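# Push a crate flat into a taped floor outline

## Task

Using any number of the robots, shove the crate until it rests flat on the floor within the taped outline, aligned with it. A tipped crate is a failure. Afterwards the robots must release it and back away, and it only counts if the crate stays in place without a robot holding it. No robot may fall or be left leaning.

## Robot and tools

Robots: r1, r2 and r3 are identical Hello Robot Stretch 3 units. Each has a two-wheel differential base (0.33 m long, 0.34 m wide) with a passive rear omni wheel, a mast carrying a lift, and a telescoping arm that reaches out to the robot's right side, ending in a wrist and two-finger gripper. The base cannot slide sideways; to move the gripper forward you drive the base. Turning in place pivots about the point between the drive wheels, 0.05 m behind the front edge. With the arm retracted and the wrist folded, a spin sweeps a 0.28 m radius circle; an unfolded level wrist reaches beyond it.

Frames: each robot reports in its own base frame (origin on the floor between the drive wheels, x forward, y left, z up) and its own odometry frame (the base frame at scene start). No state value tells you where robots are relative to one another; only images, lidar_m, wrist_depth_mm and head_depth_mm do. hand_pose is in the base frame, at the point where closed fingertips meet; with wrist joints at zero its x points up, y back toward the mast, z to the rear.

execute_actions: argument actions is a list holding one action or none (an empty list just returns state and images). The action is an object keyed by robot name ("r1", "r2", "r3"). Each robot entry may hold:
- base: exactly one of translate_m (metres, a relative drive from the base's last reported position, forward positive, -1 to 1) or rotate_rad (radians, relative turn in place, counter-clockwise/left positive, -3.2 to 3.2).
- joints: absolute targets by name: lift_m 0 to 1.1 (arm height); arm_m 0 to 0.52 (extension); wrist_yaw_rad -1.345 to 4.42 (0 along the arm, positive toward the front, 3.0 folded over the base); wrist_pitch_rad -1.57 to 0.451 (0 level, negative tips fingers down); wrist_roll_rad -2.911 to 2.911; gripper_m -0.089 to 0.179 (larger is wider; actual fingertip gap is somewhat less); head_pan_rad -3.953 to 1.73 (0 forward, positive left, -1.57 along the arm); head_tilt_rad -1.53 to 0.419 (negative down).
- contact_limits: {"arm_m": effort percent 1 to 100}, stopping the arm motion when its effort reaches that value; it also caps holding force until the next action.
All motions start together. Anything omitted may keep driving toward its previous target. Bad keys or out-of-range values reject the whole call with nothing moving. cameras picks which images return (names like r2_wrist_camera, or "all"; omitted/null means all, [] means none); the pictures line lists their order. If a result reports a stop, later motion calls in the same reply are skipped.

wait: seconds 0 to 10; commands nothing and returns state and images.
zoom_image: camera name and region [x0, y0, x1, y1] in pixels of that camera's latest full image, at most 504 by 504.
finished_scene: scene, the current scene's number; ends it irreversibly and reports success.

Result lines: base_status and joint_status give how each commanded motion ended: done (for the base this only means the wheels turned enough, slip included), off_target (resting off target, possibly still pushing), contact_stop, time_out, torque_fault. After the last three the old target is dropped. on_its_own covers uncommanded parts; its "held at" is the held target, not the actual position. motor_effort is percent of maximum, positive toward higher joint values, with peak in brackets; readings carry offsets and noise. Positive wheel effort drives forward. base_odometry counts wheel rotation only. turned_by_wheels and turned_by_imu give turning since the previous result. base_tilt in degrees (forward, right positive) has a fixed bias up to about 4 degrees. lidar_m: 12 distances in metres, 30-degree sectors starting straight ahead and going counter-clockwise (4th left, 7th behind, 10th right), in a plane 0.17 m up, range 0.15 to 12 m; "-" means nothing seen; own mast and low lift can block sectors 5, 6, 9, 10; it sees other robots. wrist_depth_mm (45 to 1000) and head_depth_mm (280 to 4000, image sideways) are 7x7 grids of median depths from the top left.

Speed: with lift_m under 0.30, arm_m under 0.03 and wrist_yaw_rad over 2.54 the base can do 0.30 m/s and 1.9 rad/s; otherwise 0.10 m/s and 0.63 rad/s.

Cautions: robots pressing against each other fails the run, and no reading flags robot-robot contact; once bases touch, any further drive is a hard press. Equal commands give slightly different travel (under 1 cm per metre typically, 2.5 cm worst). Arm and lift halt and go slack on firm contact; base, wrist and head never stop on contact. Wrist servos cut out for 10 s after sustained strain. Pushing with the arm while the gripper is above roughly 0.45 m, raising contact limits, repeated pushes after a contact stop, driving against immovable things, or snagging (worst in reverse) can tip a robot; if it leans, undo in small steps, pull the gripper off, and drop lift_m to about 0.2. Fold or unfold the wrist only with lift_m 0.32 to 0.95, wrist_pitch_rad -0.4 and roll near 0; keep pitch at -0.5 or lower when yaw is below -0.4. Push the crate low and gently so it slides rather than tips, and note that loose objects may occasionally get nudged by outside forces. Slams, drops and very hard pushes are penalised.

Each tool is called after "Call:" by a JSON object that holds its "fn" and its "kwargs".

## Session

Call:
{"fn": "execute_actions", "kwargs": {"actions": []}}

Scene clock: 0.00 s.
r1.base_odometry: x=+0.000 y=+0.000 heading=+0.000 (m, m, rad; r1's odometry frame)
r1.turned_by_wheels: +0.000 (rad since the last result)
r1.turned_by_imu: +0.000 (rad since the last result)
r1.base_tilt: forward=-2.0 right=-0.3 (deg)
r1.lidar_m: 2.29 1.42 1.21 3.19 2.45 2.41 0.75 0.76 2.47 2.63 2.40 2.36
r1.head_depth_mm: 1713 2302 2289 2271 2280 2244 2198 / 1711 2412 2467 2446 2452 2410 2302 / 1732 2524 2647 2591 2632 2587 2290 / 1744 2602 2837 2807 2781 2764 2271 / 1751 2583 3113 3013 3021 2937 2265 / 1747 2585 3301 3293 3272 3177 2266 / 1756 2599 3648 3603 3474 2811 2059
r1.base_status: not commanded
r1.joint_positions: lift_m=+0.484 arm_m=-0.003 wrist_yaw_rad=+3.076 wrist_pitch_rad=-0.383 wrist_roll_rad=+0.017 gripper_m=+0.037 head_pan_rad=-0.001 head_tilt_rad=-0.011
r1.joint_status: not commanded
r1.motor_effort: left_wheel=+1 right_wheel=+0 lift_m=+21 arm_m=+0 wrist_yaw_rad=+0 wrist_pitch_rad=+6 wrist_roll_rad=+0 gripper_m=+0 head_pan_rad=+0 head_tilt_rad=+2 (%)
r1.hand_pose: x=-0.0063 y=+0.0860 z=+0.5051 quat_wxyz=(+0.158, +0.704, +0.111, +0.684) (m; r1's base frame)
r1.wrist_depth_mm: - - - - - - - / - - - - - - - / - - - - - - - / - - - - - - - / 945 944 - 917 998 947 938 / 796 783 - 769 821 791 788 / 669 691 - 671 664 705 670
r2.base_odometry: x=+0.000 y=+0.000 heading=+0.000 (m, m, rad; r2's odometry frame)
r2.turned_by_wheels: +0.000 (rad since the last result)
r2.turned_by_imu: +0.000 (rad since the last result)
r2.base_tilt: forward=-1.1 right=+1.9 (deg)
r2.lidar_m: 0.85 0.83 0.87 1.25 4.14 2.51 3.99 1.23 1.43 2.29 2.67 1.11
r2.head_depth_mm: 1056 1064 1080 1090 1105 1115 1133 / 990 1000 1010 1021 1032 1046 1058 / 934 941 952 960 971 982 990 / 879 887 897 906 916 923 932 / 834 843 850 857 865 872 879 / 793 800 804 813 820 827 836 / 755 760 765 772 778 788 793
r2.base_status: not commanded
r2.joint_positions: lift_m=+0.349 arm_m=-0.001 wrist_yaw_rad=+2.911 wrist_pitch_rad=-0.475 wrist_roll_rad=-0.020 gripper_m=+0.037 head_pan_rad=-0.005 head_tilt_rad=+0.009
r2.joint_status: not commanded
r2.motor_effort: left_wheel=+0 right_wheel=+0 lift_m=+34 arm_m=+0 wrist_yaw_rad=+0 wrist_pitch_rad=+5 wrist_roll_rad=+0 gripper_m=-1 head_pan_rad=+0 head_tilt_rad=+2 (%)
r2.hand_pose: x=+0.0283 y=+0.0667 z=+0.3490 quat_wxyz=(+0.244, +0.695, +0.089, +0.671) (m; r2's base frame)
r2.wrist_depth_mm: - - - - 944 750 634 / - - - - - 802 663 / - - - - 972 844 702 / 849 - 810 797 778 752 708 / 700 671 687 654 655 630 616 / 586 580 - 553 521 538 529 / 506 513 - - 484 469 464
r3.base_odometry: x=+0.000 y=+0.000 heading=+0.000 (m, m, rad; r3's odometry frame)
r3.turned_by_wheels: +0.000 (rad since the last result)
r3.turned_by_imu: +0.000 (rad since the last result)
r3.base_tilt: forward=-0.7 right=+1.2 (deg)
r3.lidar_m: 2.63 2.44 2.48 2.65 2.43 2.47 3.15 1.81 2.41 2.49 2.30 2.34
r3.head_depth_mm: 2222 2696 2734 2751 2752 2759 2240 / 2234 3013 3061 3018 3084 3011 2220 / 2227 3055 3140 3166 3176 3080 2224 / 2224 2868 2860 2959 2981 2952 2211 / 2262 2652 2673 2726 2739 2755 2210 / 2265 2500 2507 2549 2580 2616 2185 / 2246 2359 2390 2412 2423 2444 2196
r3.base_status: not commanded
r3.joint_positions: lift_m=+0.571 arm_m=+0.001 wrist_yaw_rad=+2.927 wrist_pitch_rad=-0.600 wrist_roll_rad=+0.020 gripper_m=+0.037 head_pan_rad=-0.012 head_tilt_rad=+0.005
r3.joint_status: not commanded
r3.motor_effort: left_wheel=+0 right_wheel=+1 lift_m=+30 arm_m=+0 wrist_yaw_rad=+0 wrist_pitch_rad=+4 wrist_roll_rad=+0 gripper_m=-1 head_pan_rad=+0 head_tilt_rad=+1 (%)
r3.hand_pose: x=+0.0209 y=+0.0475 z=+0.5454 quat_wxyz=(+0.282, +0.700, +0.133, +0.643) (m; r3's base frame)
r3.wrist_depth_mm: - - - - - - - / - - - - - - - / - - - - - - - / 904 909 890 902 908 886 896 / 801 787 - 781 808 789 776 / 720 705 - 704 707 695 700 / 637 639 - 645 633 625 626
pictures: r1_head_camera (sideways: a quarter turn clockwise sets it upright), r1_nav_camera (sideways: a quarter turn counterclockwise sets it upright), r1_wrist_camera, r2_head_camera (sideways: a quarter turn clockwise sets it upright), r2_nav_camera (sideways: a quarter turn counterclockwise sets it upright), r2_wrist_camera, r3_head_camera (sideways: a quarter turn clockwise sets it upright), r3_nav_camera (sideways: a quarter turn counterclockwise sets it upright), r3_wrist_camera
Images, in order (width x height): r1_head_camera 896x504, r1_nav_camera 672x504, r1_wrist_camera 644x364, r2_head_camera 896x504, r2_nav_camera 672x504, r2_wrist_camera 644x364, r3_head_camera 896x504, r3_nav_camera 672x504, r3_wrist_camera 644x364.

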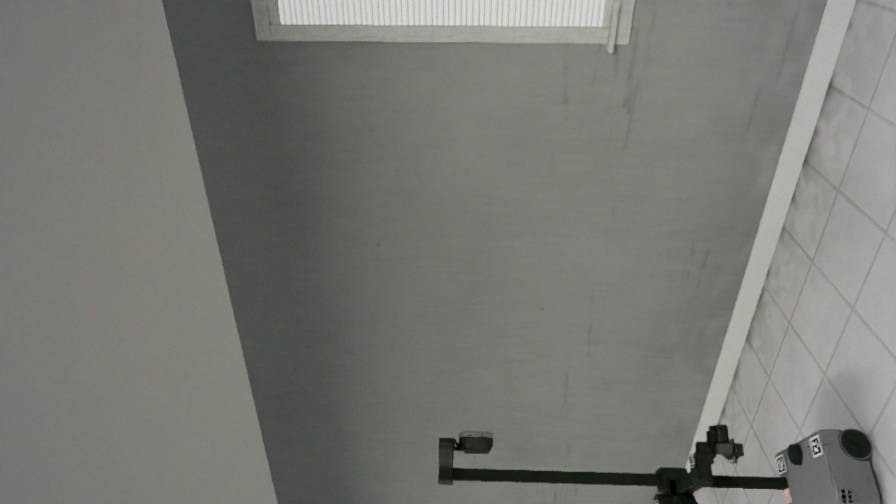

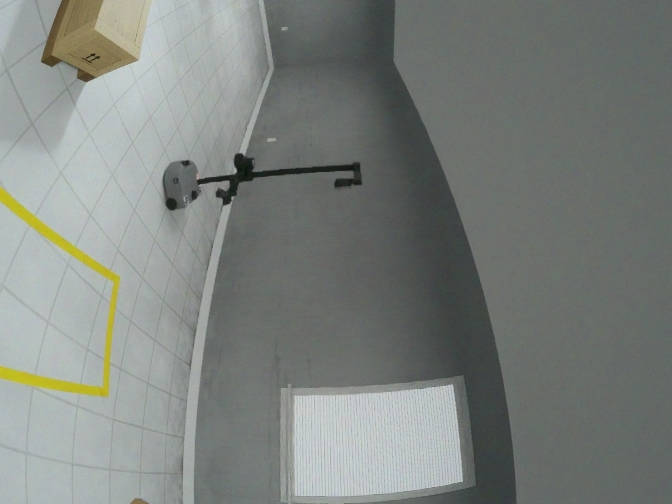

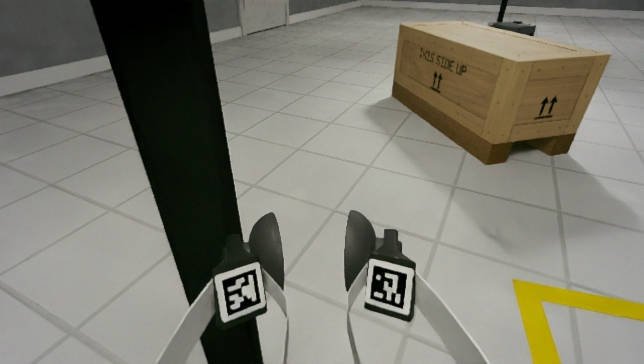

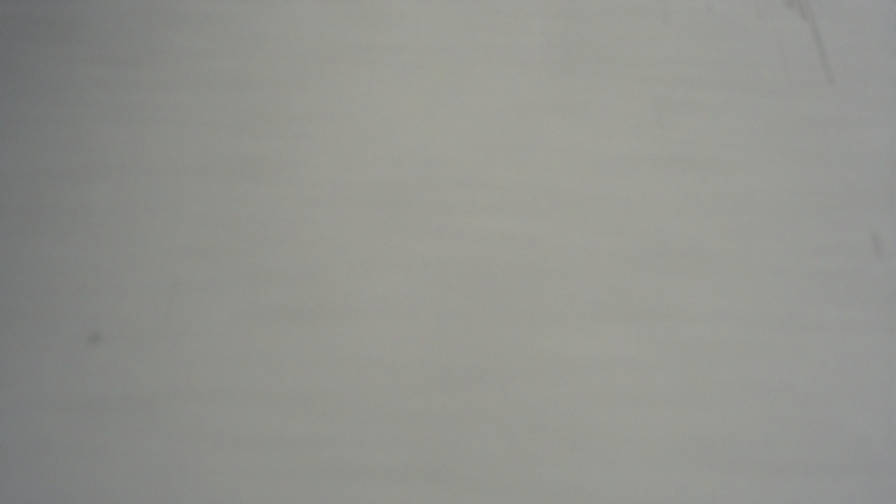

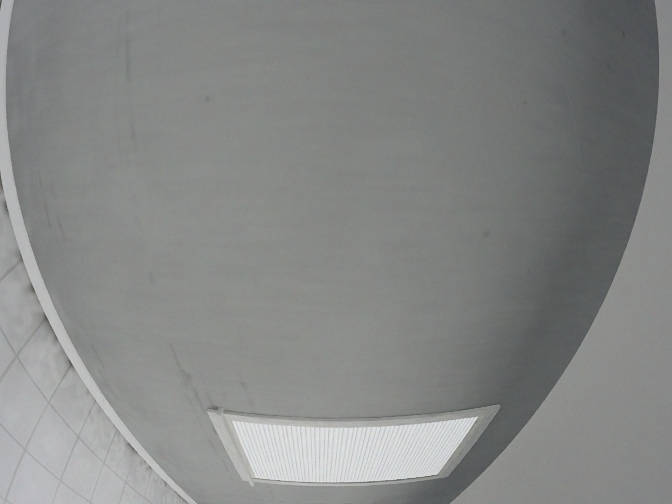

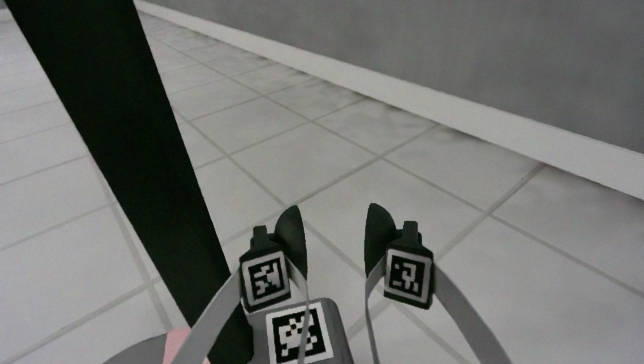

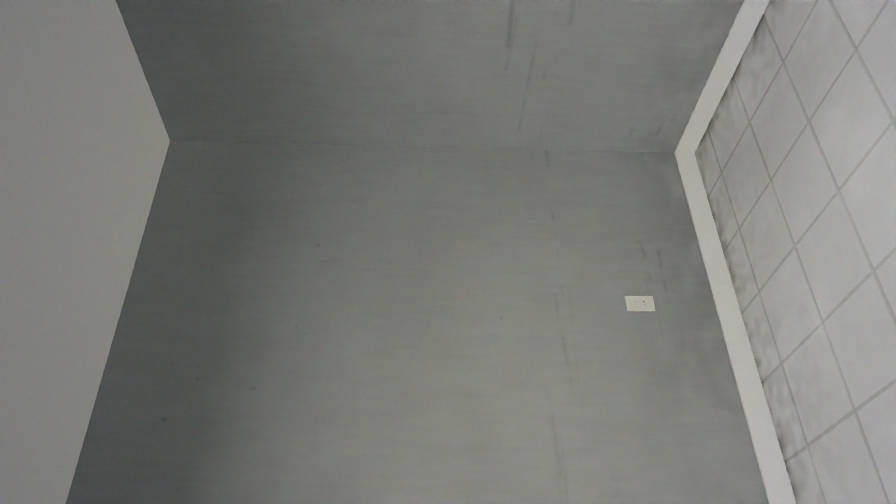

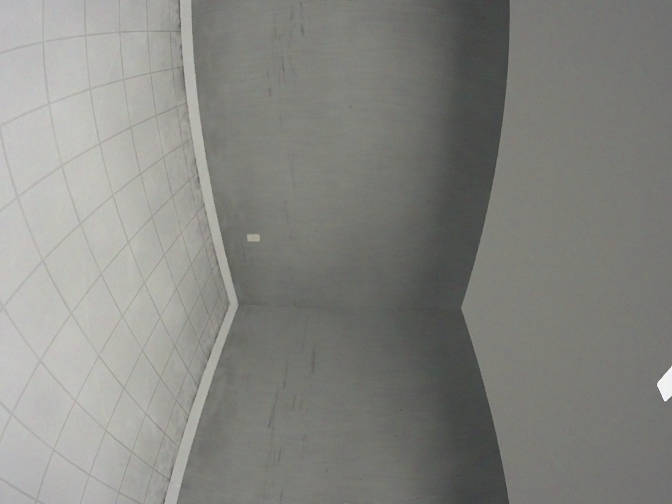

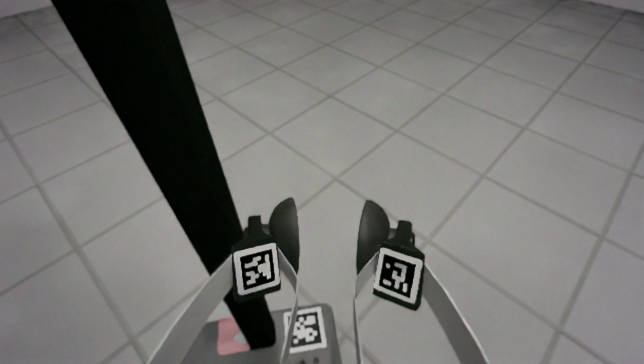

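Call:
{"fn": "execute_actions", "kwargs": {"actions": [{"r1":{"joints":{"head_pan_rad":0.5,"head_tilt_rad":-0.9,"lift_m":0.27,"wrist_pitch_rad":-0.4,"wrist_yaw_rad":3.0}},"r2":{"joints":{"head_pan_rad":-2.3,"head_tilt_rad":-0.6,"lift_m":0.27,"wrist_pitch_rad":-0.4,"wrist_yaw_rad":3.0}},"r3":{"joints":{"head_pan_rad":-2.6,"head_tilt_rad":-0.5,"lift_m":0.27,"wrist_pitch_rad":-0.4,"wrist_yaw_rad":3.0}}}], "cameras": ["r1_head_camera","r1_nav_camera","r2_head_camera","r2_nav_camera","r3_head_camera","r3_nav_camera"]}}

Scene clock: 6.63 s.
r1.base_odometry: x=+0.000 y=+0.000 heading=+0.000 (m, m, rad; r1's odometry frame)
r1.turned_by_wheels: +0.000 (rad since the last result)
r1.turned_by_imu: +0.002 (rad since the last result)
r1.base_tilt: forward=-1.9 right=-0.5 (deg)
r1.lidar_m: 2.30 1.42 1.21 3.20 2.46 2.40 0.75 0.77 2.48 2.62 2.41 2.36
r1.head_depth_mm: 2846 2813 2214 1777 1488 1290 1129 / 3104 2624 2199 1763 1469 1280 1120 / 3595 2590 2161 1766 1481 1273 1123 / 3987 2769 2128 1731 1471 1273 1116 / 3917 2732 2134 1718 1452 1260 1115 / 3804 2731 2062 1717 1455 1253 1108 / 3748 2688 1550 1621 1437 1249 1097
r1.base_status: not commanded
r1.joint_positions: lift_m=+0.270 arm_m=-0.003 wrist_yaw_rad=+3.002 wrist_pitch_rad=-0.416 wrist_roll_rad=+0.017 gripper_m=+0.037 head_pan_rad=+0.493 head_tilt_rad=-0.889
r1.joint_status: all done
r1.motor_effort: left_wheel=+0(1) right_wheel=+0(0) lift_m=+19(20) arm_m=+0(0) wrist_yaw_rad=-1(3) wrist_pitch_rad=+6(3) wrist_roll_rad=+0(0) gripper_m=-1(0) head_pan_rad=+3(26) head_tilt_rad=-4(37) (%)
r1.hand_pose: x=+0.0100 y=+0.0803 z=+0.2833 quat_wxyz=(+0.195, +0.706, +0.096, +0.674) (m; r1's base frame)
r1.wrist_depth_mm: - - - - - - - / - - - - - - - / 949 - 944 907 928 921 942 / 729 - 726 707 727 743 751 / 605 586 604 596 620 583 598 / 497 499 - 518 520 503 502 / 444 - - - 436 431 434
r2.base_odometry: x=+0.000 y=+0.000 heading=+0.000 (m, m, rad; r2's odometry frame)
r2.turned_by_wheels: +0.000 (rad since the last result)
r2.turned_by_imu: -0.001 (rad since the last result)
r2.base_tilt: forward=-1.2 right=+1.8 (deg)
r2.lidar_m: 0.85 0.82 0.87 1.25 4.10 2.50 4.00 1.23 1.43 2.28 2.66 1.11
r2.head_depth_mm: 3333 3643 3049 1739 1802 1490 1273 / 3455 3764 3027 1660 1727 1472 1265 / 3585 3903 2994 1600 1680 1475 1262 / 3660 3954 2956 1826 1755 1465 1249 / 3877 - 2940 2178 1739 1461 1245 / 3978 - 2870 2145 1726 1448 1237 / - - 2820 2165 1719 1436 1224
r2.base_status: not commanded
r2.joint_positions: lift_m=+0.271 arm_m=-0.001 wrist_yaw_rad=+2.998 wrist_pitch_rad=-0.421 wrist_roll_rad=-0.020 gripper_m=+0.037 head_pan_rad=-2.293 head_tilt_rad=-0.592
r2.joint_status: all done
r2.motor_effort: left_wheel=+0(0) right_wheel=+0(0) lift_m=+13(30) arm_m=+0(0) wrist_yaw_rad=+2(2) wrist_pitch_rad=+7(10) wrist_roll_rad=+0(0) gripper_m=+0(0) head_pan_rad=-4(42) head_tilt_rad=-3(33) (%)
r2.hand_pose: x=+0.0108 y=+0.0774 z=+0.2828 quat_wxyz=(+0.196, +0.693, +0.100, +0.686) (m; r2's base frame)
r2.wrist_depth_mm: - - - - - 784 656 / - - - - - 843 674 / - - 980 948 907 843 696 / 788 758 744 716 708 684 671 / 622 615 - 582 589 561 549 / 520 513 - - 459 479 465 / 453 - - - 418 411 405
r3.base_odometry: x=+0.000 y=+0.000 heading=+0.000 (m, m, rad; r3's odometry frame)
r3.turned_by_wheels: +0.000 (rad since the last result)
r3.turned_by_imu: +0.000 (rad since the last result)
r3.base_tilt: forward=-0.7 right=+1.2 (deg)
r3.lidar_m: 2.64 2.44 2.47 2.65 2.43 2.47 3.14 1.81 2.42 2.50 2.31 2.33
r3.head_depth_mm: - - 3500 2492 1899 1550 1311 / - - 3501 2329 1909 1555 1310 / - - 3462 2095 1904 1553 1315 / - - 2511 2252 1923 1558 1314 / - - 2553 2388 1897 1555 1318 / - - 3504 2496 1899 1558 1311 / - - 3496 2478 1909 1555 1313
r3.base_status: not commanded
r3.joint_positions: lift_m=+0.270 arm_m=+0.001 wrist_yaw_rad=+2.998 wrist_pitch_rad=-0.423 wrist_roll_rad=+0.020 gripper_m=+0.037 head_pan_rad=-2.593 head_tilt_rad=-0.494
r3.joint_status: all done
r3.motor_effort: left_wheel=+1(0) right_wheel=+1(1) lift_m=+24(26) arm_m=+0(0) wrist_yaw_rad=+1(2) wrist_pitch_rad=+8(8) wrist_roll_rad=+0(0) gripper_m=+0(0) head_pan_rad=-5(57) head_tilt_rad=-5(40) (%)
r3.hand_pose: x=+0.0108 y=+0.0758 z=+0.2819 quat_wxyz=(+0.199, +0.707, +0.097, +0.672) (m; r3's base frame)
r3.wrist_depth_mm: - - - - - - - / - - - - - - - / 813 819 822 819 823 804 815 / 648 651 653 656 655 655 654 / 544 539 - 559 560 545 541 / 460 - - - 466 460 462 / - - - - 403 406 403
pictures: r1_head_camera (sideways: a quarter turn clockwise sets it upright), r1_nav_camera (sideways: a quarter turn counterclockwise sets it upright), r2_head_camera (sideways: a quarter turn clockwise sets it upright), r2_nav_camera (sideways: a quarter turn counterclockwise sets it upright), r3_head_camera (sideways: a quarter turn clockwise sets it upright), r3_nav_camera (sideways: a quarter turn counterclockwise sets it upright)
Images, in order (width x height): r1_head_camera 896x504, r1_nav_camera 672x504, r2_head_camera 896x504, r2_nav_camera 672x504, r3_head_camera 896x504, r3_nav_camera 672x504.

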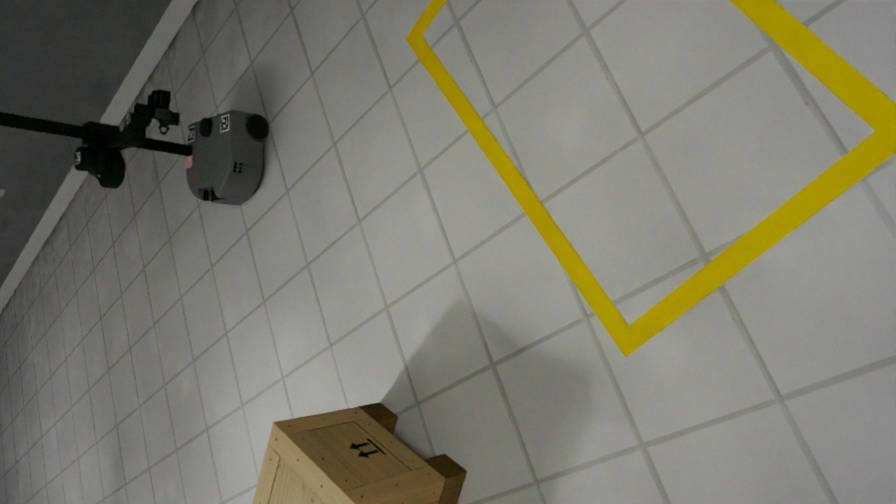

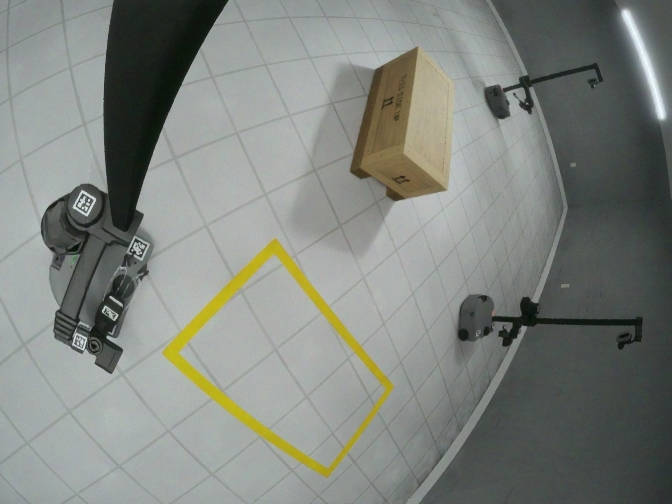

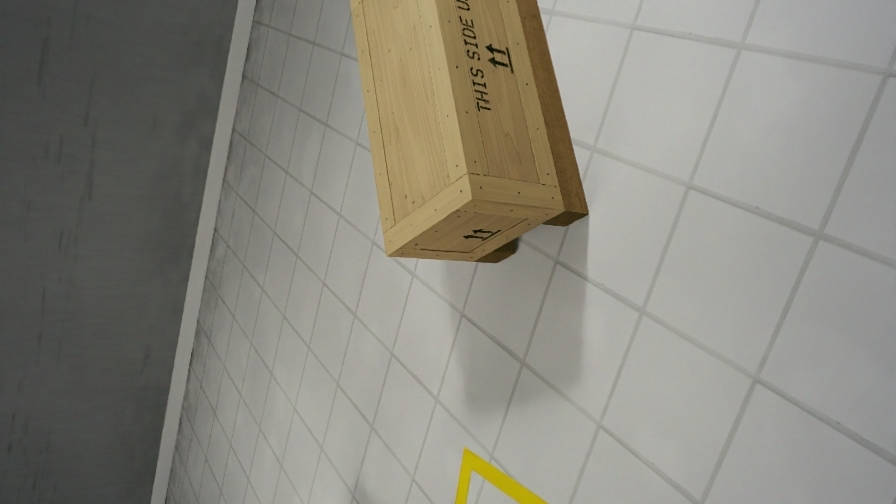

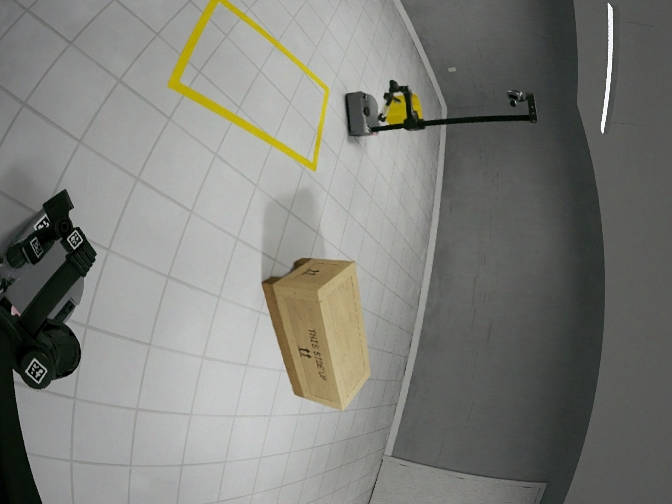

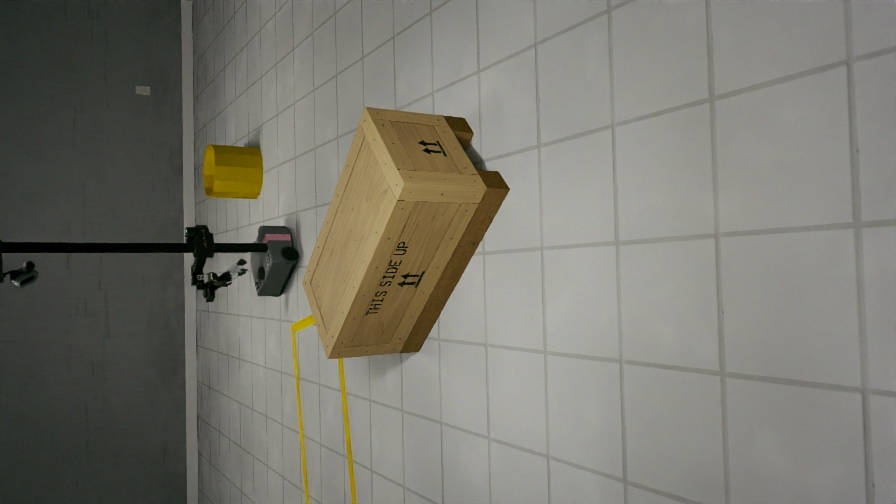

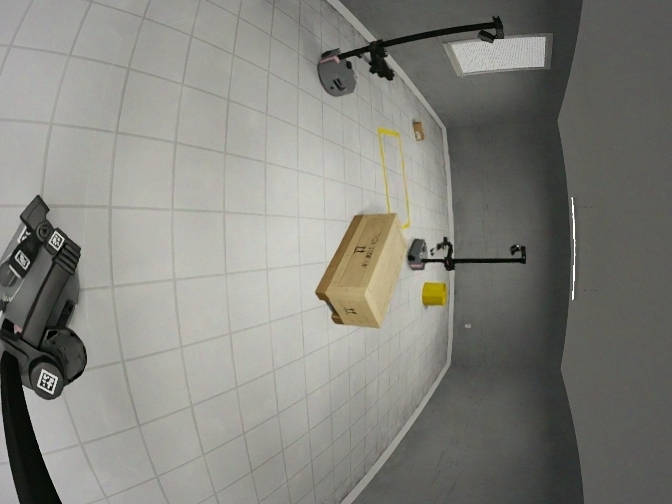

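Call:
{"fn": "execute_actions", "kwargs": {"actions": [{"r2":{"base":{"rotate_rad":-2.0},"joints":{"head_pan_rad":0,"head_tilt_rad":-0.8}},"r3":{"base":{"rotate_rad":0.15},"joints":{"head_pan_rad":-1.9,"head_tilt_rad":-0.8}}}], "cameras": []}}

Call:
{"fn": "execute_actions", "kwargs": {"actions": [{"r2":{"base":{"translate_m":0.3}},"r3":{"base":{"translate_m":-1.0}}}], "cameras": []}}

Call:
{"fn": "execute_actions", "kwargs": {"actions": [{"r3":{"base":{"translate_m":-0.75}}}], "cameras": []}}

Call:
{"fn": "execute_actions", "kwargs": {"actions": [{"r3":{"base":{"rotate_rad":-1.94},"joints":{"head_pan_rad":0,"head_tilt_rad":-1.0}}}], "cameras": ["r3_head_camera","r3_nav_camera","r2_head_camera","r1_nav_camera"]}}

Scene clock: 41.37 s.
r1.base_odometry: x=+0.000 y=+0.000 heading=+0.000 (m, m, rad; r1's odometry frame)
r1.turned_by_wheels: +0.000 (rad since the last result)
r1.turned_by_imu: +0.001 (rad since the last result)
r1.base_tilt: forward=-2.0 right=-0.4 (deg)
r1.lidar_m: 2.29 1.42 1.21 3.19 2.46 2.41 0.75 0.76 2.48 2.63 2.41 2.36
r1.head_depth_mm: 2734 2864 2202 1788 1495 1281 1136 / 3145 2431 2177 1766 1478 1285 1133 / 3586 2698 2164 1753 1470 1269 1119 / 3940 2768 2149 1732 1464 1273 1116 / 3915 2728 2133 1733 1458 1260 1104 / 3813 2733 2055 1717 1462 1253 1098 / 3738 2727 1555 1615 1432 1242 1100
r1.base_status: not commanded
r1.joint_positions: lift_m=+0.270 arm_m=-0.003 wrist_yaw_rad=+3.002 wrist_pitch_rad=-0.416 wrist_roll_rad=+0.017 gripper_m=+0.037 head_pan_rad=+0.493 head_tilt_rad=-0.889
r1.joint_status: not commanded
r1.motor_effort: left_wheel=+0(0) right_wheel=+0(0) lift_m=+19(19) arm_m=+0(1) wrist_yaw_rad=-3(2) wrist_pitch_rad=+6(6) wrist_roll_rad=+0(0) gripper_m=+1(0) head_pan_rad=+3(3) head_tilt_rad=-5(4) (%)
r1.hand_pose: x=+0.0100 y=+0.0803 z=+0.2833 quat_wxyz=(+0.195, +0.706, +0.096, +0.674) (m; r1's base frame)
r1.wrist_depth_mm: - - - - - - - / - - - - - - - / 901 - 907 923 923 932 938 / 729 - 714 730 716 716 717 / 589 603 615 583 601 589 588 / 498 503 - 509 515 506 503 / 435 - - - 442 437 443
r2.base_odometry: x=+0.000 y=+0.000 heading=-2.000 (m, m, rad; r2's odometry frame)
r2.turned_by_wheels: -2.000 (rad since the last result)
r2.turned_by_imu: -2.024 (rad since the last result)
r2.base_tilt: forward=-1.1 right=+1.9 (deg)
r2.lidar_m: 2.28 4.19 2.03 1.02 0.83 0.83 0.91 1.42 4.45 2.52 1.63 1.23
r2.head_depth_mm: 3549 2748 1598 1648 1536 1334 1172 / 3698 2723 2137 1776 1504 1325 1174 / 3626 2694 2116 1760 1509 1316 1164 / 3586 2642 2095 1744 1494 1307 1163 / 3225 2442 2082 1735 1483 1302 1155 / 2914 2381 2061 1722 1474 1290 1144 / 3391 2545 2038 1707 1474 1285 1142
r2.base_status: done
r2.joint_positions: lift_m=+0.271 arm_m=-0.001 wrist_yaw_rad=+2.998 wrist_pitch_rad=-0.421 wrist_roll_rad=-0.020 gripper_m=+0.037 head_pan_rad=-0.007 head_tilt_rad=-0.790
r2.joint_status: all done
r2.motor_effort: left_wheel=+2(16) right_wheel=-2(6) lift_m=+13(13) arm_m=+0(0) wrist_yaw_rad=+2(2) wrist_pitch_rad=+7(8) wrist_roll_rad=+0(0) gripper_m=+0(1) head_pan_rad=+4(43) head_tilt_rad=-4(21) (%)
r2.hand_pose: x=+0.0108 y=+0.0774 z=+0.2829 quat_wxyz=(+0.196, +0.693, +0.100, +0.686) (m; r2's base frame)
r2.wrist_depth_mm: 649 - - - - - - / 683 - - - - - - / 710 801 975 965 899 882 853 / 713 769 741 723 704 685 673 / 627 612 - 583 591 565 548 / 521 513 - - 463 477 465 / 454 - - - 416 410 405
r3.base_odometry: x=+0.000 y=+0.000 heading=+0.150 (m, m, rad; r3's odometry frame)
r3.turned_by_wheels: +0.150 (rad since the last result)
r3.turned_by_imu: +0.147 (rad since the last result)
r3.base_tilt: forward=-0.7 right=+1.2 (deg)
r3.lidar_m: 2.51 2.45 2.56 2.53 2.47 2.56 2.03 1.81 2.52 2.38 2.30 2.41
r3.head_depth_mm: 3304 2461 2026 1711 1466 1287 1152 / 2892 2424 2025 1696 1468 1289 1155 / 3052 2431 2022 1706 1476 1295 1162 / 2907 2521 2054 1714 1470 1305 1154 / 2730 2523 2048 1704 1469 1294 1159 / 2475 2542 2046 1718 1481 1297 1163 / 2306 2442 2035 1726 1484 1297 1161
r3.base_status: done
r3.joint_positions: lift_m=+0.270 arm_m=+0.001 wrist_yaw_rad=+2.998 wrist_pitch_rad=-0.422 wrist_roll_rad=+0.020 gripper_m=+0.037 head_pan_rad=-1.907 head_tilt_rad=-0.790
r3.joint_status: all done
r3.motor_effort: left_wheel=-2(7) right_wheel=+4(11) lift_m=+24(24) arm_m=+0(0) wrist_yaw_rad=+1(1) wrist_pitch_rad=+8(8) wrist_roll_rad=+0(0) gripper_m=-1(1) head_pan_rad=+4(51) head_tilt_rad=-6(33) (%)
r3.hand_pose: x=+0.0107 y=+0.0758 z=+0.2820 quat_wxyz=(+0.199, +0.707, +0.097, +0.672) (m; r3's base frame)
r3.wrist_depth_mm: - - - - - - - / - - - - - - - / 815 820 820 815 820 820 813 / 647 645 653 647 658 657 649 / 541 537 - 560 555 541 538 / 465 - - - 463 462 463 / - - - - 404 405 406
pictures: none
No camera images: the call's "cameras" was empty. Leave "cameras" out to get every camera's image.

Scene clock: 46.30 s.
r1.base_odometry: x=+0.000 y=+0.000 heading=+0.000 (m, m, rad; r1's odometry frame)
r1.turned_by_wheels: +0.000 (rad since the last result)
r1.turned_by_imu: +0.001 (rad since the last result)
r1.base_tilt: forward=-1.9 right=-0.6 (deg)
r1.lidar_m: 2.06 1.42 1.21 3.17 2.45 2.41 0.75 0.76 2.48 2.63 2.41 2.36
r1.head_depth_mm: 2760 2829 2217 1781 1487 1287 1129 / 3239 2524 2152 1758 1476 1286 1132 / 3610 2253 2158 1770 1475 1266 1120 / 3926 2786 2135 1735 1458 1264 1115 / 3908 2737 2126 1728 1460 1261 1108 / 3803 2703 2051 1703 1444 1254 1102 / 3809 2682 1564 1607 1443 1251 1103
r1.base_status: not commanded
r1.joint_positions: lift_m=+0.270 arm_m=-0.003 wrist_yaw_rad=+3.002 wrist_pitch_rad=-0.416 wrist_roll_rad=+0.017 gripper_m=+0.037 head_pan_rad=+0.493 head_tilt_rad=-0.889
r1.joint_status: not commanded
r1.motor_effort: left_wheel=+0(0) right_wheel=+0(0) lift_m=+19(19) arm_m=+0(1) wrist_yaw_rad=-3(3) wrist_pitch_rad=+6(6) wrist_roll_rad=+0(0) gripper_m=+1(1) head_pan_rad=+3(3) head_tilt_rad=-5(4) (%)
r1.hand_pose: x=+0.0100 y=+0.0803 z=+0.2833 quat_wxyz=(+0.195, +0.706, +0.096, +0.674) (m; r1's base frame)
r1.wrist_depth_mm: - - - - - - - / - - - - - - - / 918 - 932 912 923 926 920 / 721 - 717 728 731 736 736 / 593 587 619 586 606 587 580 / 494 502 - 510 503 511 502 / 447 - - - 426 443 438
r2.base_odometry: x=-0.125 y=-0.273 heading=-2.000 (m, m, rad; r2's odometry frame)
r2.turned_by_wheels: +0.000 (rad since the last result)
r2.turned_by_imu: -0.001 (rad since the last result)
r2.base_tilt: forward=-1.2 right=+1.8 (deg)
r2.lidar_m: 1.98 4.02 2.60 1.31 1.06 1.06 1.16 1.81 4.66 2.17 1.18 0.97
r2.head_depth_mm: 3443 2731 2171 1466 1463 1332 1179 / 3544 2695 2162 1775 1520 1331 1175 / 3622 2668 2125 1758 1506 1317 1166 / 3536 2629 2102 1747 1498 1307 1155 / 3326 2519 2076 1720 1492 1307 1155 / 2690 2205 2072 1715 1485 1293 1146 / 3413 2468 2037 1716 1468 1285 1137
r2.base_status: done
r2.joint_positions: lift_m=+0.271 arm_m=-0.001 wrist_yaw_rad=+2.999 wrist_pitch_rad=-0.420 wrist_roll_rad=-0.020 gripper_m=+0.037 head_pan_rad=-0.007 head_tilt_rad=-0.791
r2.joint_status: not commanded
r2.motor_effort: left_wheel=+2(15) right_wheel=-1(4) lift_m=+13(13) arm_m=+0(0) wrist_yaw_rad=+1(1) wrist_pitch_rad=+7(8) wrist_roll_rad=+0(0) gripper_m=+0(0) head_pan_rad=+3(3) head_tilt_rad=-4(4) (%)
r2.hand_pose: x=+0.0107 y=+0.0774 z=+0.2829 quat_wxyz=(+0.196, +0.693, +0.100, +0.686) (m; r2's base frame)
r2.wrist_depth_mm: 837 - - - - - - / 873 - - - - - - / 905 974 973 944 918 881 856 / 788 757 743 725 709 698 676 / 629 612 - 587 590 567 548 / 518 513 - - 460 476 467 / 456 - - - 420 411 406
r3.base_odometry: x=-0.989 y=-0.149 heading=+0.150 (m, m, rad; r3's odometry frame)
r3.turned_by_wheels: +0.000 (rad since the last result)
r3.turned_by_imu: -0.004 (rad since the last result)
r3.base_tilt: forward=-0.7 right=+1.2 (deg)
r3.lidar_m: 3.40 3.32 2.74 2.03 1.99 2.08 2.90 0.93 1.07 2.18 2.77 2.91
r3.head_depth_mm: 3283 2486 1778 1627 1470 1286 1152 / 3275 2511 2031 1707 1465 1296 1155 / 3250 2506 2048 1710 1483 1298 1155 / 3257 2520 2048 1715 1478 1297 1153 / 3061 2264 2044 1716 1476 1292 1155 / 2900 2349 2047 1732 1482 1300 1154 / 2799 2520 2046 1724 1476 1301 1162
r3.base_status: done
r3.joint_positions: lift_m=+0.270 arm_m=+0.001 wrist_yaw_rad=+2.999 wrist_pitch_rad=-0.422 wrist_roll_rad=+0.020 gripper_m=+0.037 head_pan_rad=-1.907 head_tilt_rad=-0.790
r3.joint_status: not commanded
r3.motor_effort: left_wheel=-1(9) right_wheel=+4(9) lift_m=+24(24) arm_m=+0(0) wrist_yaw_rad=+1(1) wrist_pitch_rad=+8(8) wrist_roll_rad=+0(0) gripper_m=-1(0) head_pan_rad=+4(4) head_tilt_rad=-6(6) (%)
r3.hand_pose: x=+0.0106 y=+0.0759 z=+0.2821 quat_wxyz=(+0.198, +0.707, +0.097, +0.672) (m; r3's base frame)
r3.wrist_depth_mm: - - - - - - - / - - - - - - - / 824 824 831 815 822 812 816 / 650 661 653 650 648 651 654 / 541 542 - 562 556 539 544 / 464 - - - 462 464 462 / - - - - 405 406 406
pictures: none
No camera images: the call's "cameras" was empty. Leave "cameras" out to get every camera's image.

Scene clock: 50.57 s.
r1.base_odometry: x=+0.000 y=+0.000 heading=+0.000 (m, m, rad; r1's odometry frame)
r1.turned_by_wheels: +0.000 (rad since the last result)
r1.turned_by_imu: +0.001 (rad since the last result)
r1.base_tilt: forward=-1.8 right=-0.6 (deg)
r1.lidar_m: 2.06 1.42 1.21 3.18 2.46 2.41 0.75 0.76 2.48 2.64 2.40 2.36
r1.head_depth_mm: 2769 2867 2183 1780 1494 1286 1131 / 3231 2519 2165 1764 1479 1283 1128 / 3655 2258 2179 1759 1483 1273 1123 / 3954 2750 2159 1749 1460 1266 1112 / 3989 2717 2153 1737 1461 1257 1107 / 3816 2689 2039 1712 1451 1258 1105 / 3772 2699 1571 1617 1443 1246 1101
r1.base_status: not commanded
r1.joint_positions: lift_m=+0.270 arm_m=-0.003 wrist_yaw_rad=+3.002 wrist_pitch_rad=-0.416 wrist_roll_rad=+0.017 gripper_m=+0.037 head_pan_rad=+0.493 head_tilt_rad=-0.889
r1.joint_status: not commanded
r1.motor_effort: left_wheel=+0(0) right_wheel=+0(0) lift_m=+19(18) arm_m=+1(0) wrist_yaw_rad=-3(2) wrist_pitch_rad=+6(6) wrist_roll_rad=+0(0) gripper_m=+1(0) head_pan_rad=+3(3) head_tilt_rad=-4(5) (%)
r1.hand_pose: x=+0.0100 y=+0.0803 z=+0.2833 quat_wxyz=(+0.195, +0.706, +0.096, +0.674) (m; r1's base frame)
r1.wrist_depth_mm: - - - - - - - / - - - - - - - / 932 - 943 949 913 924 933 / 731 - 709 717 719 721 736 / 586 588 624 595 610 584 603 / 500 503 - 514 523 496 500 / 449 - - - 434 443 429
r2.base_odometry: x=-0.125 y=-0.273 heading=-2.000 (m, m, rad; r2's odometry frame)
r2.turned_by_wheels: +0.000 (rad since the last result)
r2.turned_by_imu: -0.001 (rad since the last result)
r2.base_tilt: forward=-1.2 right=+1.9 (deg)
r2.lidar_m: 1.98 4.04 2.60 1.31 1.06 1.06 1.17 1.81 4.67 4.54 1.19 0.97
r2.head_depth_mm: 3397 2733 2167 1464 1458 1334 1178 / 3557 2699 2137 1788 1517 1318 1168 / 3591 2686 2119 1766 1507 1312 1164 / 3585 2624 2104 1747 1498 1310 1159 / 3328 2516 2076 1724 1485 1301 1151 / 2693 2172 2062 1718 1478 1291 1147 / 3429 2470 2048 1710 1471 1286 1142
r2.base_status: not commanded
r2.joint_positions: lift_m=+0.271 arm_m=-0.001 wrist_yaw_rad=+2.999 wrist_pitch_rad=-0.420 wrist_roll_rad=-0.020 gripper_m=+0.037 head_pan_rad=-0.007 head_tilt_rad=-0.791
r2.joint_status: not commanded
r2.motor_effort: left_wheel=+2(2) right_wheel=-1(2) lift_m=+13(13) arm_m=+0(0) wrist_yaw_rad=+1(1) wrist_pitch_rad=+7(8) wrist_roll_rad=+0(0) gripper_m=+0(0) head_pan_rad=+3(3) head_tilt_rad=-4(4) (%)
r2.hand_pose: x=+0.0107 y=+0.0774 z=+0.2829 quat_wxyz=(+0.196, +0.693, +0.100, +0.686) (m; r2's base frame)
r2.wrist_depth_mm: 832 - - - - - - / 863 - - - - - - / 883 992 969 940 924 879 869 / 788 763 737 728 707 688 666 / 621 606 - 590 585 563 546 / 524 512 - - 460 473 465 / 461 - - - 421 410 406
r3.base_odometry: x=-1.730 y=-0.261 heading=+0.150 (m, m, rad; r3's odometry frame)
r3.turned_by_wheels: +0.000 (rad since the last result)
r3.turned_by_imu: -0.003 (rad since the last result)
r3.base_tilt: forward=-0.7 right=+1.2 (deg)
r3.lidar_m: 4.08 3.95 2.25 1.67 1.65 1.70 2.37 2.31 0.56 0.57 3.12 3.28
r3.head_depth_mm: 3271 2492 2032 1703 1466 1292 1152 / 3263 2520 2016 1701 1472 1291 1155 / 3302 2524 1491 1225 1066 1254 1168 / 3273 2534 1459 1228 1071 1254 1158 / 3307 2526 1490 1223 1075 1246 1160 / 3201 2520 2048 1715 1421 1299 1163 / 3095 2566 2038 1729 1486 1309 1162
r3.base_status: done
r3.joint_positions: lift_m=+0.270 arm_m=+0.001 wrist_yaw_rad=+2.999 wrist_pitch_rad=-0.422 wrist_roll_rad=+0.020 gripper_m=+0.037 head_pan_rad=-1.907 head_tilt_rad=-0.790
r3.joint_status: not commanded
r3.motor_effort: left_wheel=-1(9) right_wheel=+3(8) lift_m=+24(24) arm_m=+0(0) wrist_yaw_rad=+1(0) wrist_pitch_rad=+8(8) wrist_roll_rad=+0(0) gripper_m=-1(0) head_pan_rad=+4(4) head_tilt_rad=-5(6) (%)
r3.hand_pose: x=+0.0106 y=+0.0759 z=+0.2821 quat_wxyz=(+0.198, +0.707, +0.097, +0.672) (m; r3's base frame)
r3.wrist_depth_mm: - - - - - - - / - - - - - - - / 822 820 809 828 814 822 819 / 654 658 654 650 656 658 656 / 544 537 - 564 560 541 543 / 461 - - - 465 463 466 / - - - - 406 406 405
pictures: none
No camera images: the call's "cameras" was empty. Leave "cameras" out to get every camera's image.

Scene clock: 53.07 s.
r1.base_odometry: x=+0.000 y=+0.000 heading=+0.000 (m, m, rad; r1's odometry frame)
r1.turned_by_wheels: +0.000 (rad since the last result)
r1.turned_by_imu: +0.001 (rad since the last result)
r1.base_tilt: forward=-1.9 right=-0.5 (deg)
r1.lidar_m: 2.06 1.43 1.21 3.18 2.46 2.40 0.75 0.76 2.47 2.63 2.41 2.36
r1.head_depth_mm: 2758 2870 2176 1775 1501 1290 1133 / 3178 2518 2155 1765 1486 1276 1120 / 3553 2282 2166 1751 1478 1275 1118 / 3957 2785 2138 1743 1460 1271 1114 / 3869 2739 2117 1732 1453 1266 1117 / 3869 2704 2038 1719 1452 1249 1105 / 3838 2698 1570 1633 1446 1255 1100
r1.base_status: not commanded
r1.joint_positions: lift_m=+0.270 arm_m=-0.003 wrist_yaw_rad=+3.002 wrist_pitch_rad=-0.416 wrist_roll_rad=+0.017 gripper_m=+0.037 head_pan_rad=+0.493 head_tilt_rad=-0.889
r1.joint_status: not commanded
r1.motor_effort: left_wheel=+0(1) right_wheel=+0(0) lift_m=+19(19) arm_m=+1(0) wrist_yaw_rad=-3(1) wrist_pitch_rad=+6(6) wrist_roll_rad=+0(0) gripper_m=+0(1) head_pan_rad=+3(3) head_tilt_rad=-4(5) (%)
r1.hand_pose: x=+0.0100 y=+0.0803 z=+0.2833 quat_wxyz=(+0.195, +0.706, +0.096, +0.674) (m; r1's base frame)
r1.wrist_depth_mm: - - - - - - - / - - - - - - - / 903 - 928 941 942 947 914 / 732 - 708 731 728 706 735 / 603 586 603 591 621 595 588 / 502 503 - 520 513 503 494 / 442 - - - 429 434 433
r2.base_odometry: x=-0.125 y=-0.273 heading=-2.000 (m, m, rad; r2's odometry frame)
r2.turned_by_wheels: +0.000 (rad since the last result)
r2.turned_by_imu: +0.000 (rad since the last result)
r2.base_tilt: forward=-1.0 right=+1.8 (deg)
r2.lidar_m: 1.99 4.03 2.59 1.31 1.07 1.06 1.16 1.81 4.66 4.53 1.19 0.97
r2.head_depth_mm: 3415 2724 2165 1465 1461 1331 1175 / 3571 2687 2140 1774 1520 1321 1172 / 3551 2664 2124 1774 1503 1314 1168 / 3537 2642 2104 1753 1500 1306 1158 / 3367 2525 2078 1741 1489 1297 1156 / 2705 2194 2054 1714 1476 1294 1147 / 3422 2462 2048 1705 1468 1280 1141
r2.base_status: not commanded
r2.joint_positions: lift_m=+0.271 arm_m=-0.001 wrist_yaw_rad=+2.999 wrist_pitch_rad=-0.420 wrist_roll_rad=-0.020 gripper_m=+0.037 head_pan_rad=-0.007 head_tilt_rad=-0.791
r2.joint_status: not commanded
r2.motor_effort: left_wheel=+2(2) right_wheel=-2(2) lift_m=+13(13) arm_m=+0(0) wrist_yaw_rad=+1(1) wrist_pitch_rad=+7(8) wrist_roll_rad=+0(0) gripper_m=+0(1) head_pan_rad=+3(3) head_tilt_rad=-4(3) (%)
r2.hand_pose: x=+0.0107 y=+0.0774 z=+0.2829 quat_wxyz=(+0.196, +0.693, +0.100, +0.686) (m; r2's base frame)
r2.wrist_depth_mm: 834 - - - - - - / 871 - - - - - - / 885 980 969 961 907 892 865 / 778 760 741 715 706 695 667 / 629 614 - 583 588 555 551 / 518 515 - - 458 473 463 / 459 - - - 417 410 407
r3.base_odometry: x=-1.730 y=-0.261 heading=-1.790 (m, m, rad; r3's odometry frame)
r3.turned_by_wheels: -1.940 (rad since the last result)
r3.turned_by_imu: -1.903 (rad since the last result)
r3.base_tilt: forward=-0.7 right=+1.3 (deg)
r3.lidar_m: 0.56 0.58 3.12 3.51 3.98 3.75 1.95 1.63 1.63 1.81 2.91 2.40
r3.head_depth_mm: 2125 1851 1639 1467 1320 1206 1117 / 2128 1864 1643 1467 1329 1212 1126 / 2131 1370 1190 1095 1308 1215 1133 / 2155 1327 1175 1082 1318 1221 1130 / 2149 1333 1169 1090 1320 1216 1138 / 2181 1870 1602 1187 1337 1218 1127 / 2198 1908 1671 1492 1342 1224 1125
r3.base_status: done
r3.joint_positions: lift_m=+0.270 arm_m=+0.001 wrist_yaw_rad=+2.999 wrist_pitch_rad=-0.422 wrist_roll_rad=+0.020 gripper_m=+0.037 head_pan_rad=-0.007 head_tilt_rad=-0.988
r3.joint_status: all done
r3.motor_effort: left_wheel=+2(11) right_wheel=-2(9) lift_m=+24(24) arm_m=+0(1) wrist_yaw_rad=+1(1) wrist_pitch_rad=+8(8) wrist_roll_rad=+0(0) gripper_m=-1(1) head_pan_rad=+5(56) head_tilt_rad=-7(29) (%)
r3.hand_pose: x=+0.0106 y=+0.0759 z=+0.2821 quat_wxyz=(+0.198, +0.707, +0.097, +0.672) (m; r3's base frame)
r3.wrist_depth_mm: - - - - - - - / - - - - - - - / 815 821 830 826 838 825 818 / 657 650 649 655 655 655 654 / 542 546 - 560 557 551 538 / 460 - - - 459 461 463 / - - - - 404 405 408
pictures: r1_nav_camera (sideways: a quarter turn counterclockwise sets it upright), r2_head_camera (sideways: a quarter turn clockwise sets it upright), r3_head_camera (sideways: a quarter turn clockwise sets it upright), r3_nav_camera (sideways: a quarter turn counterclockwise sets it upright)
Images, in order (width x height): r1_nav_camera 672x504, r2_head_camera 896x504, r3_head_camera 896x504, r3_nav_camera 672x504.

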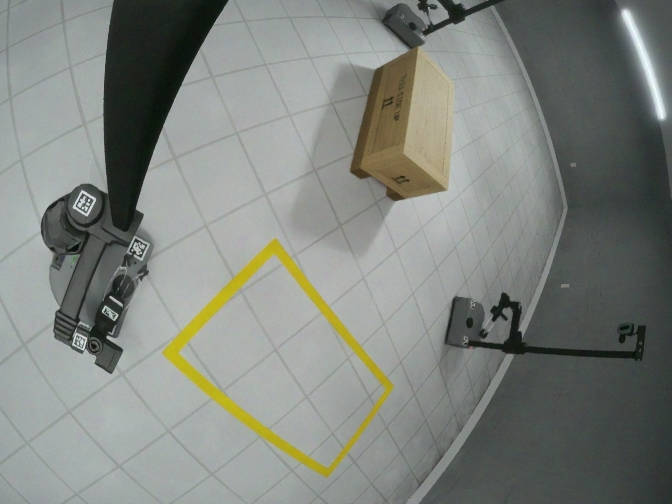

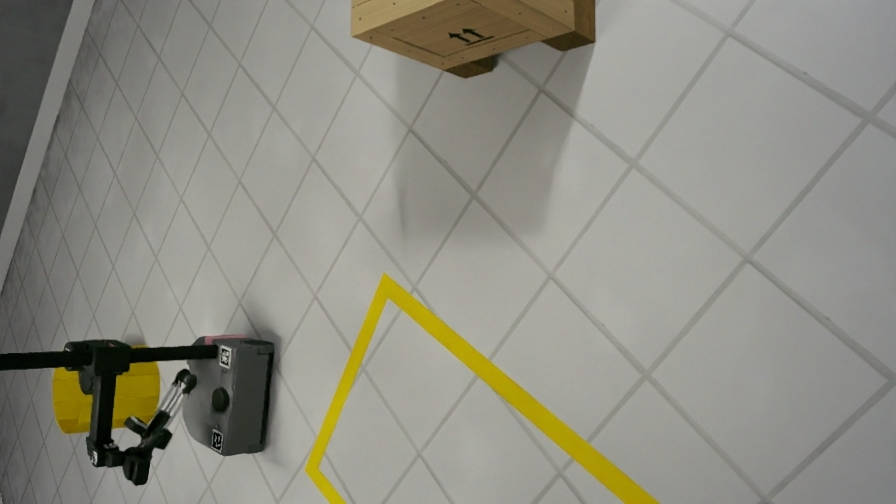

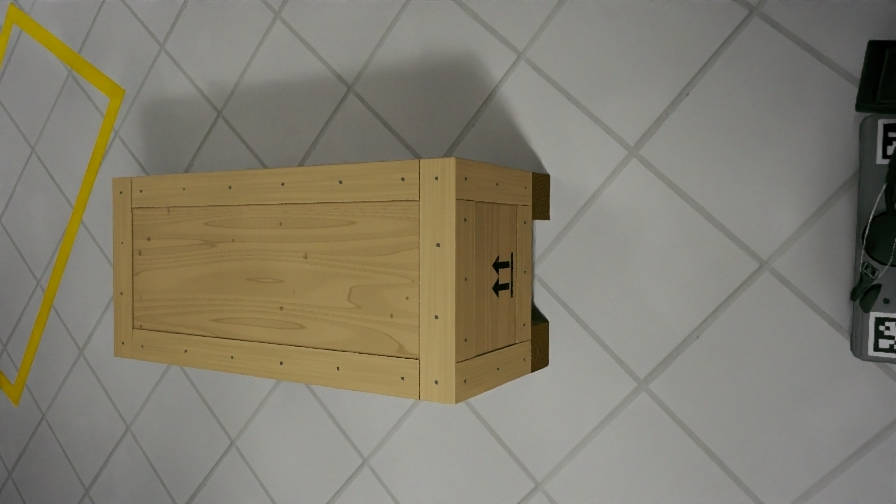

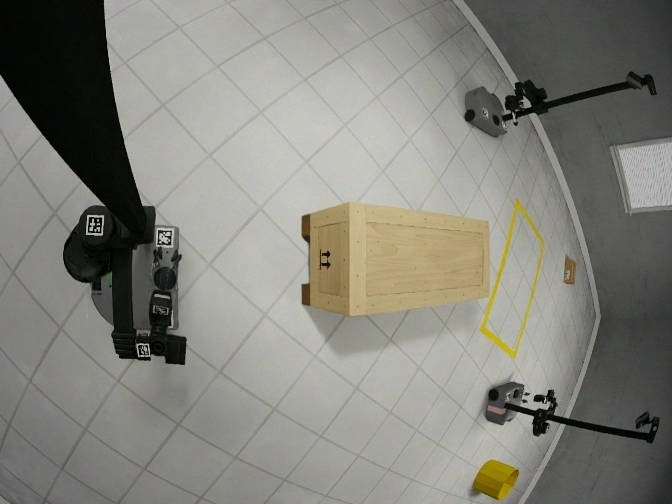

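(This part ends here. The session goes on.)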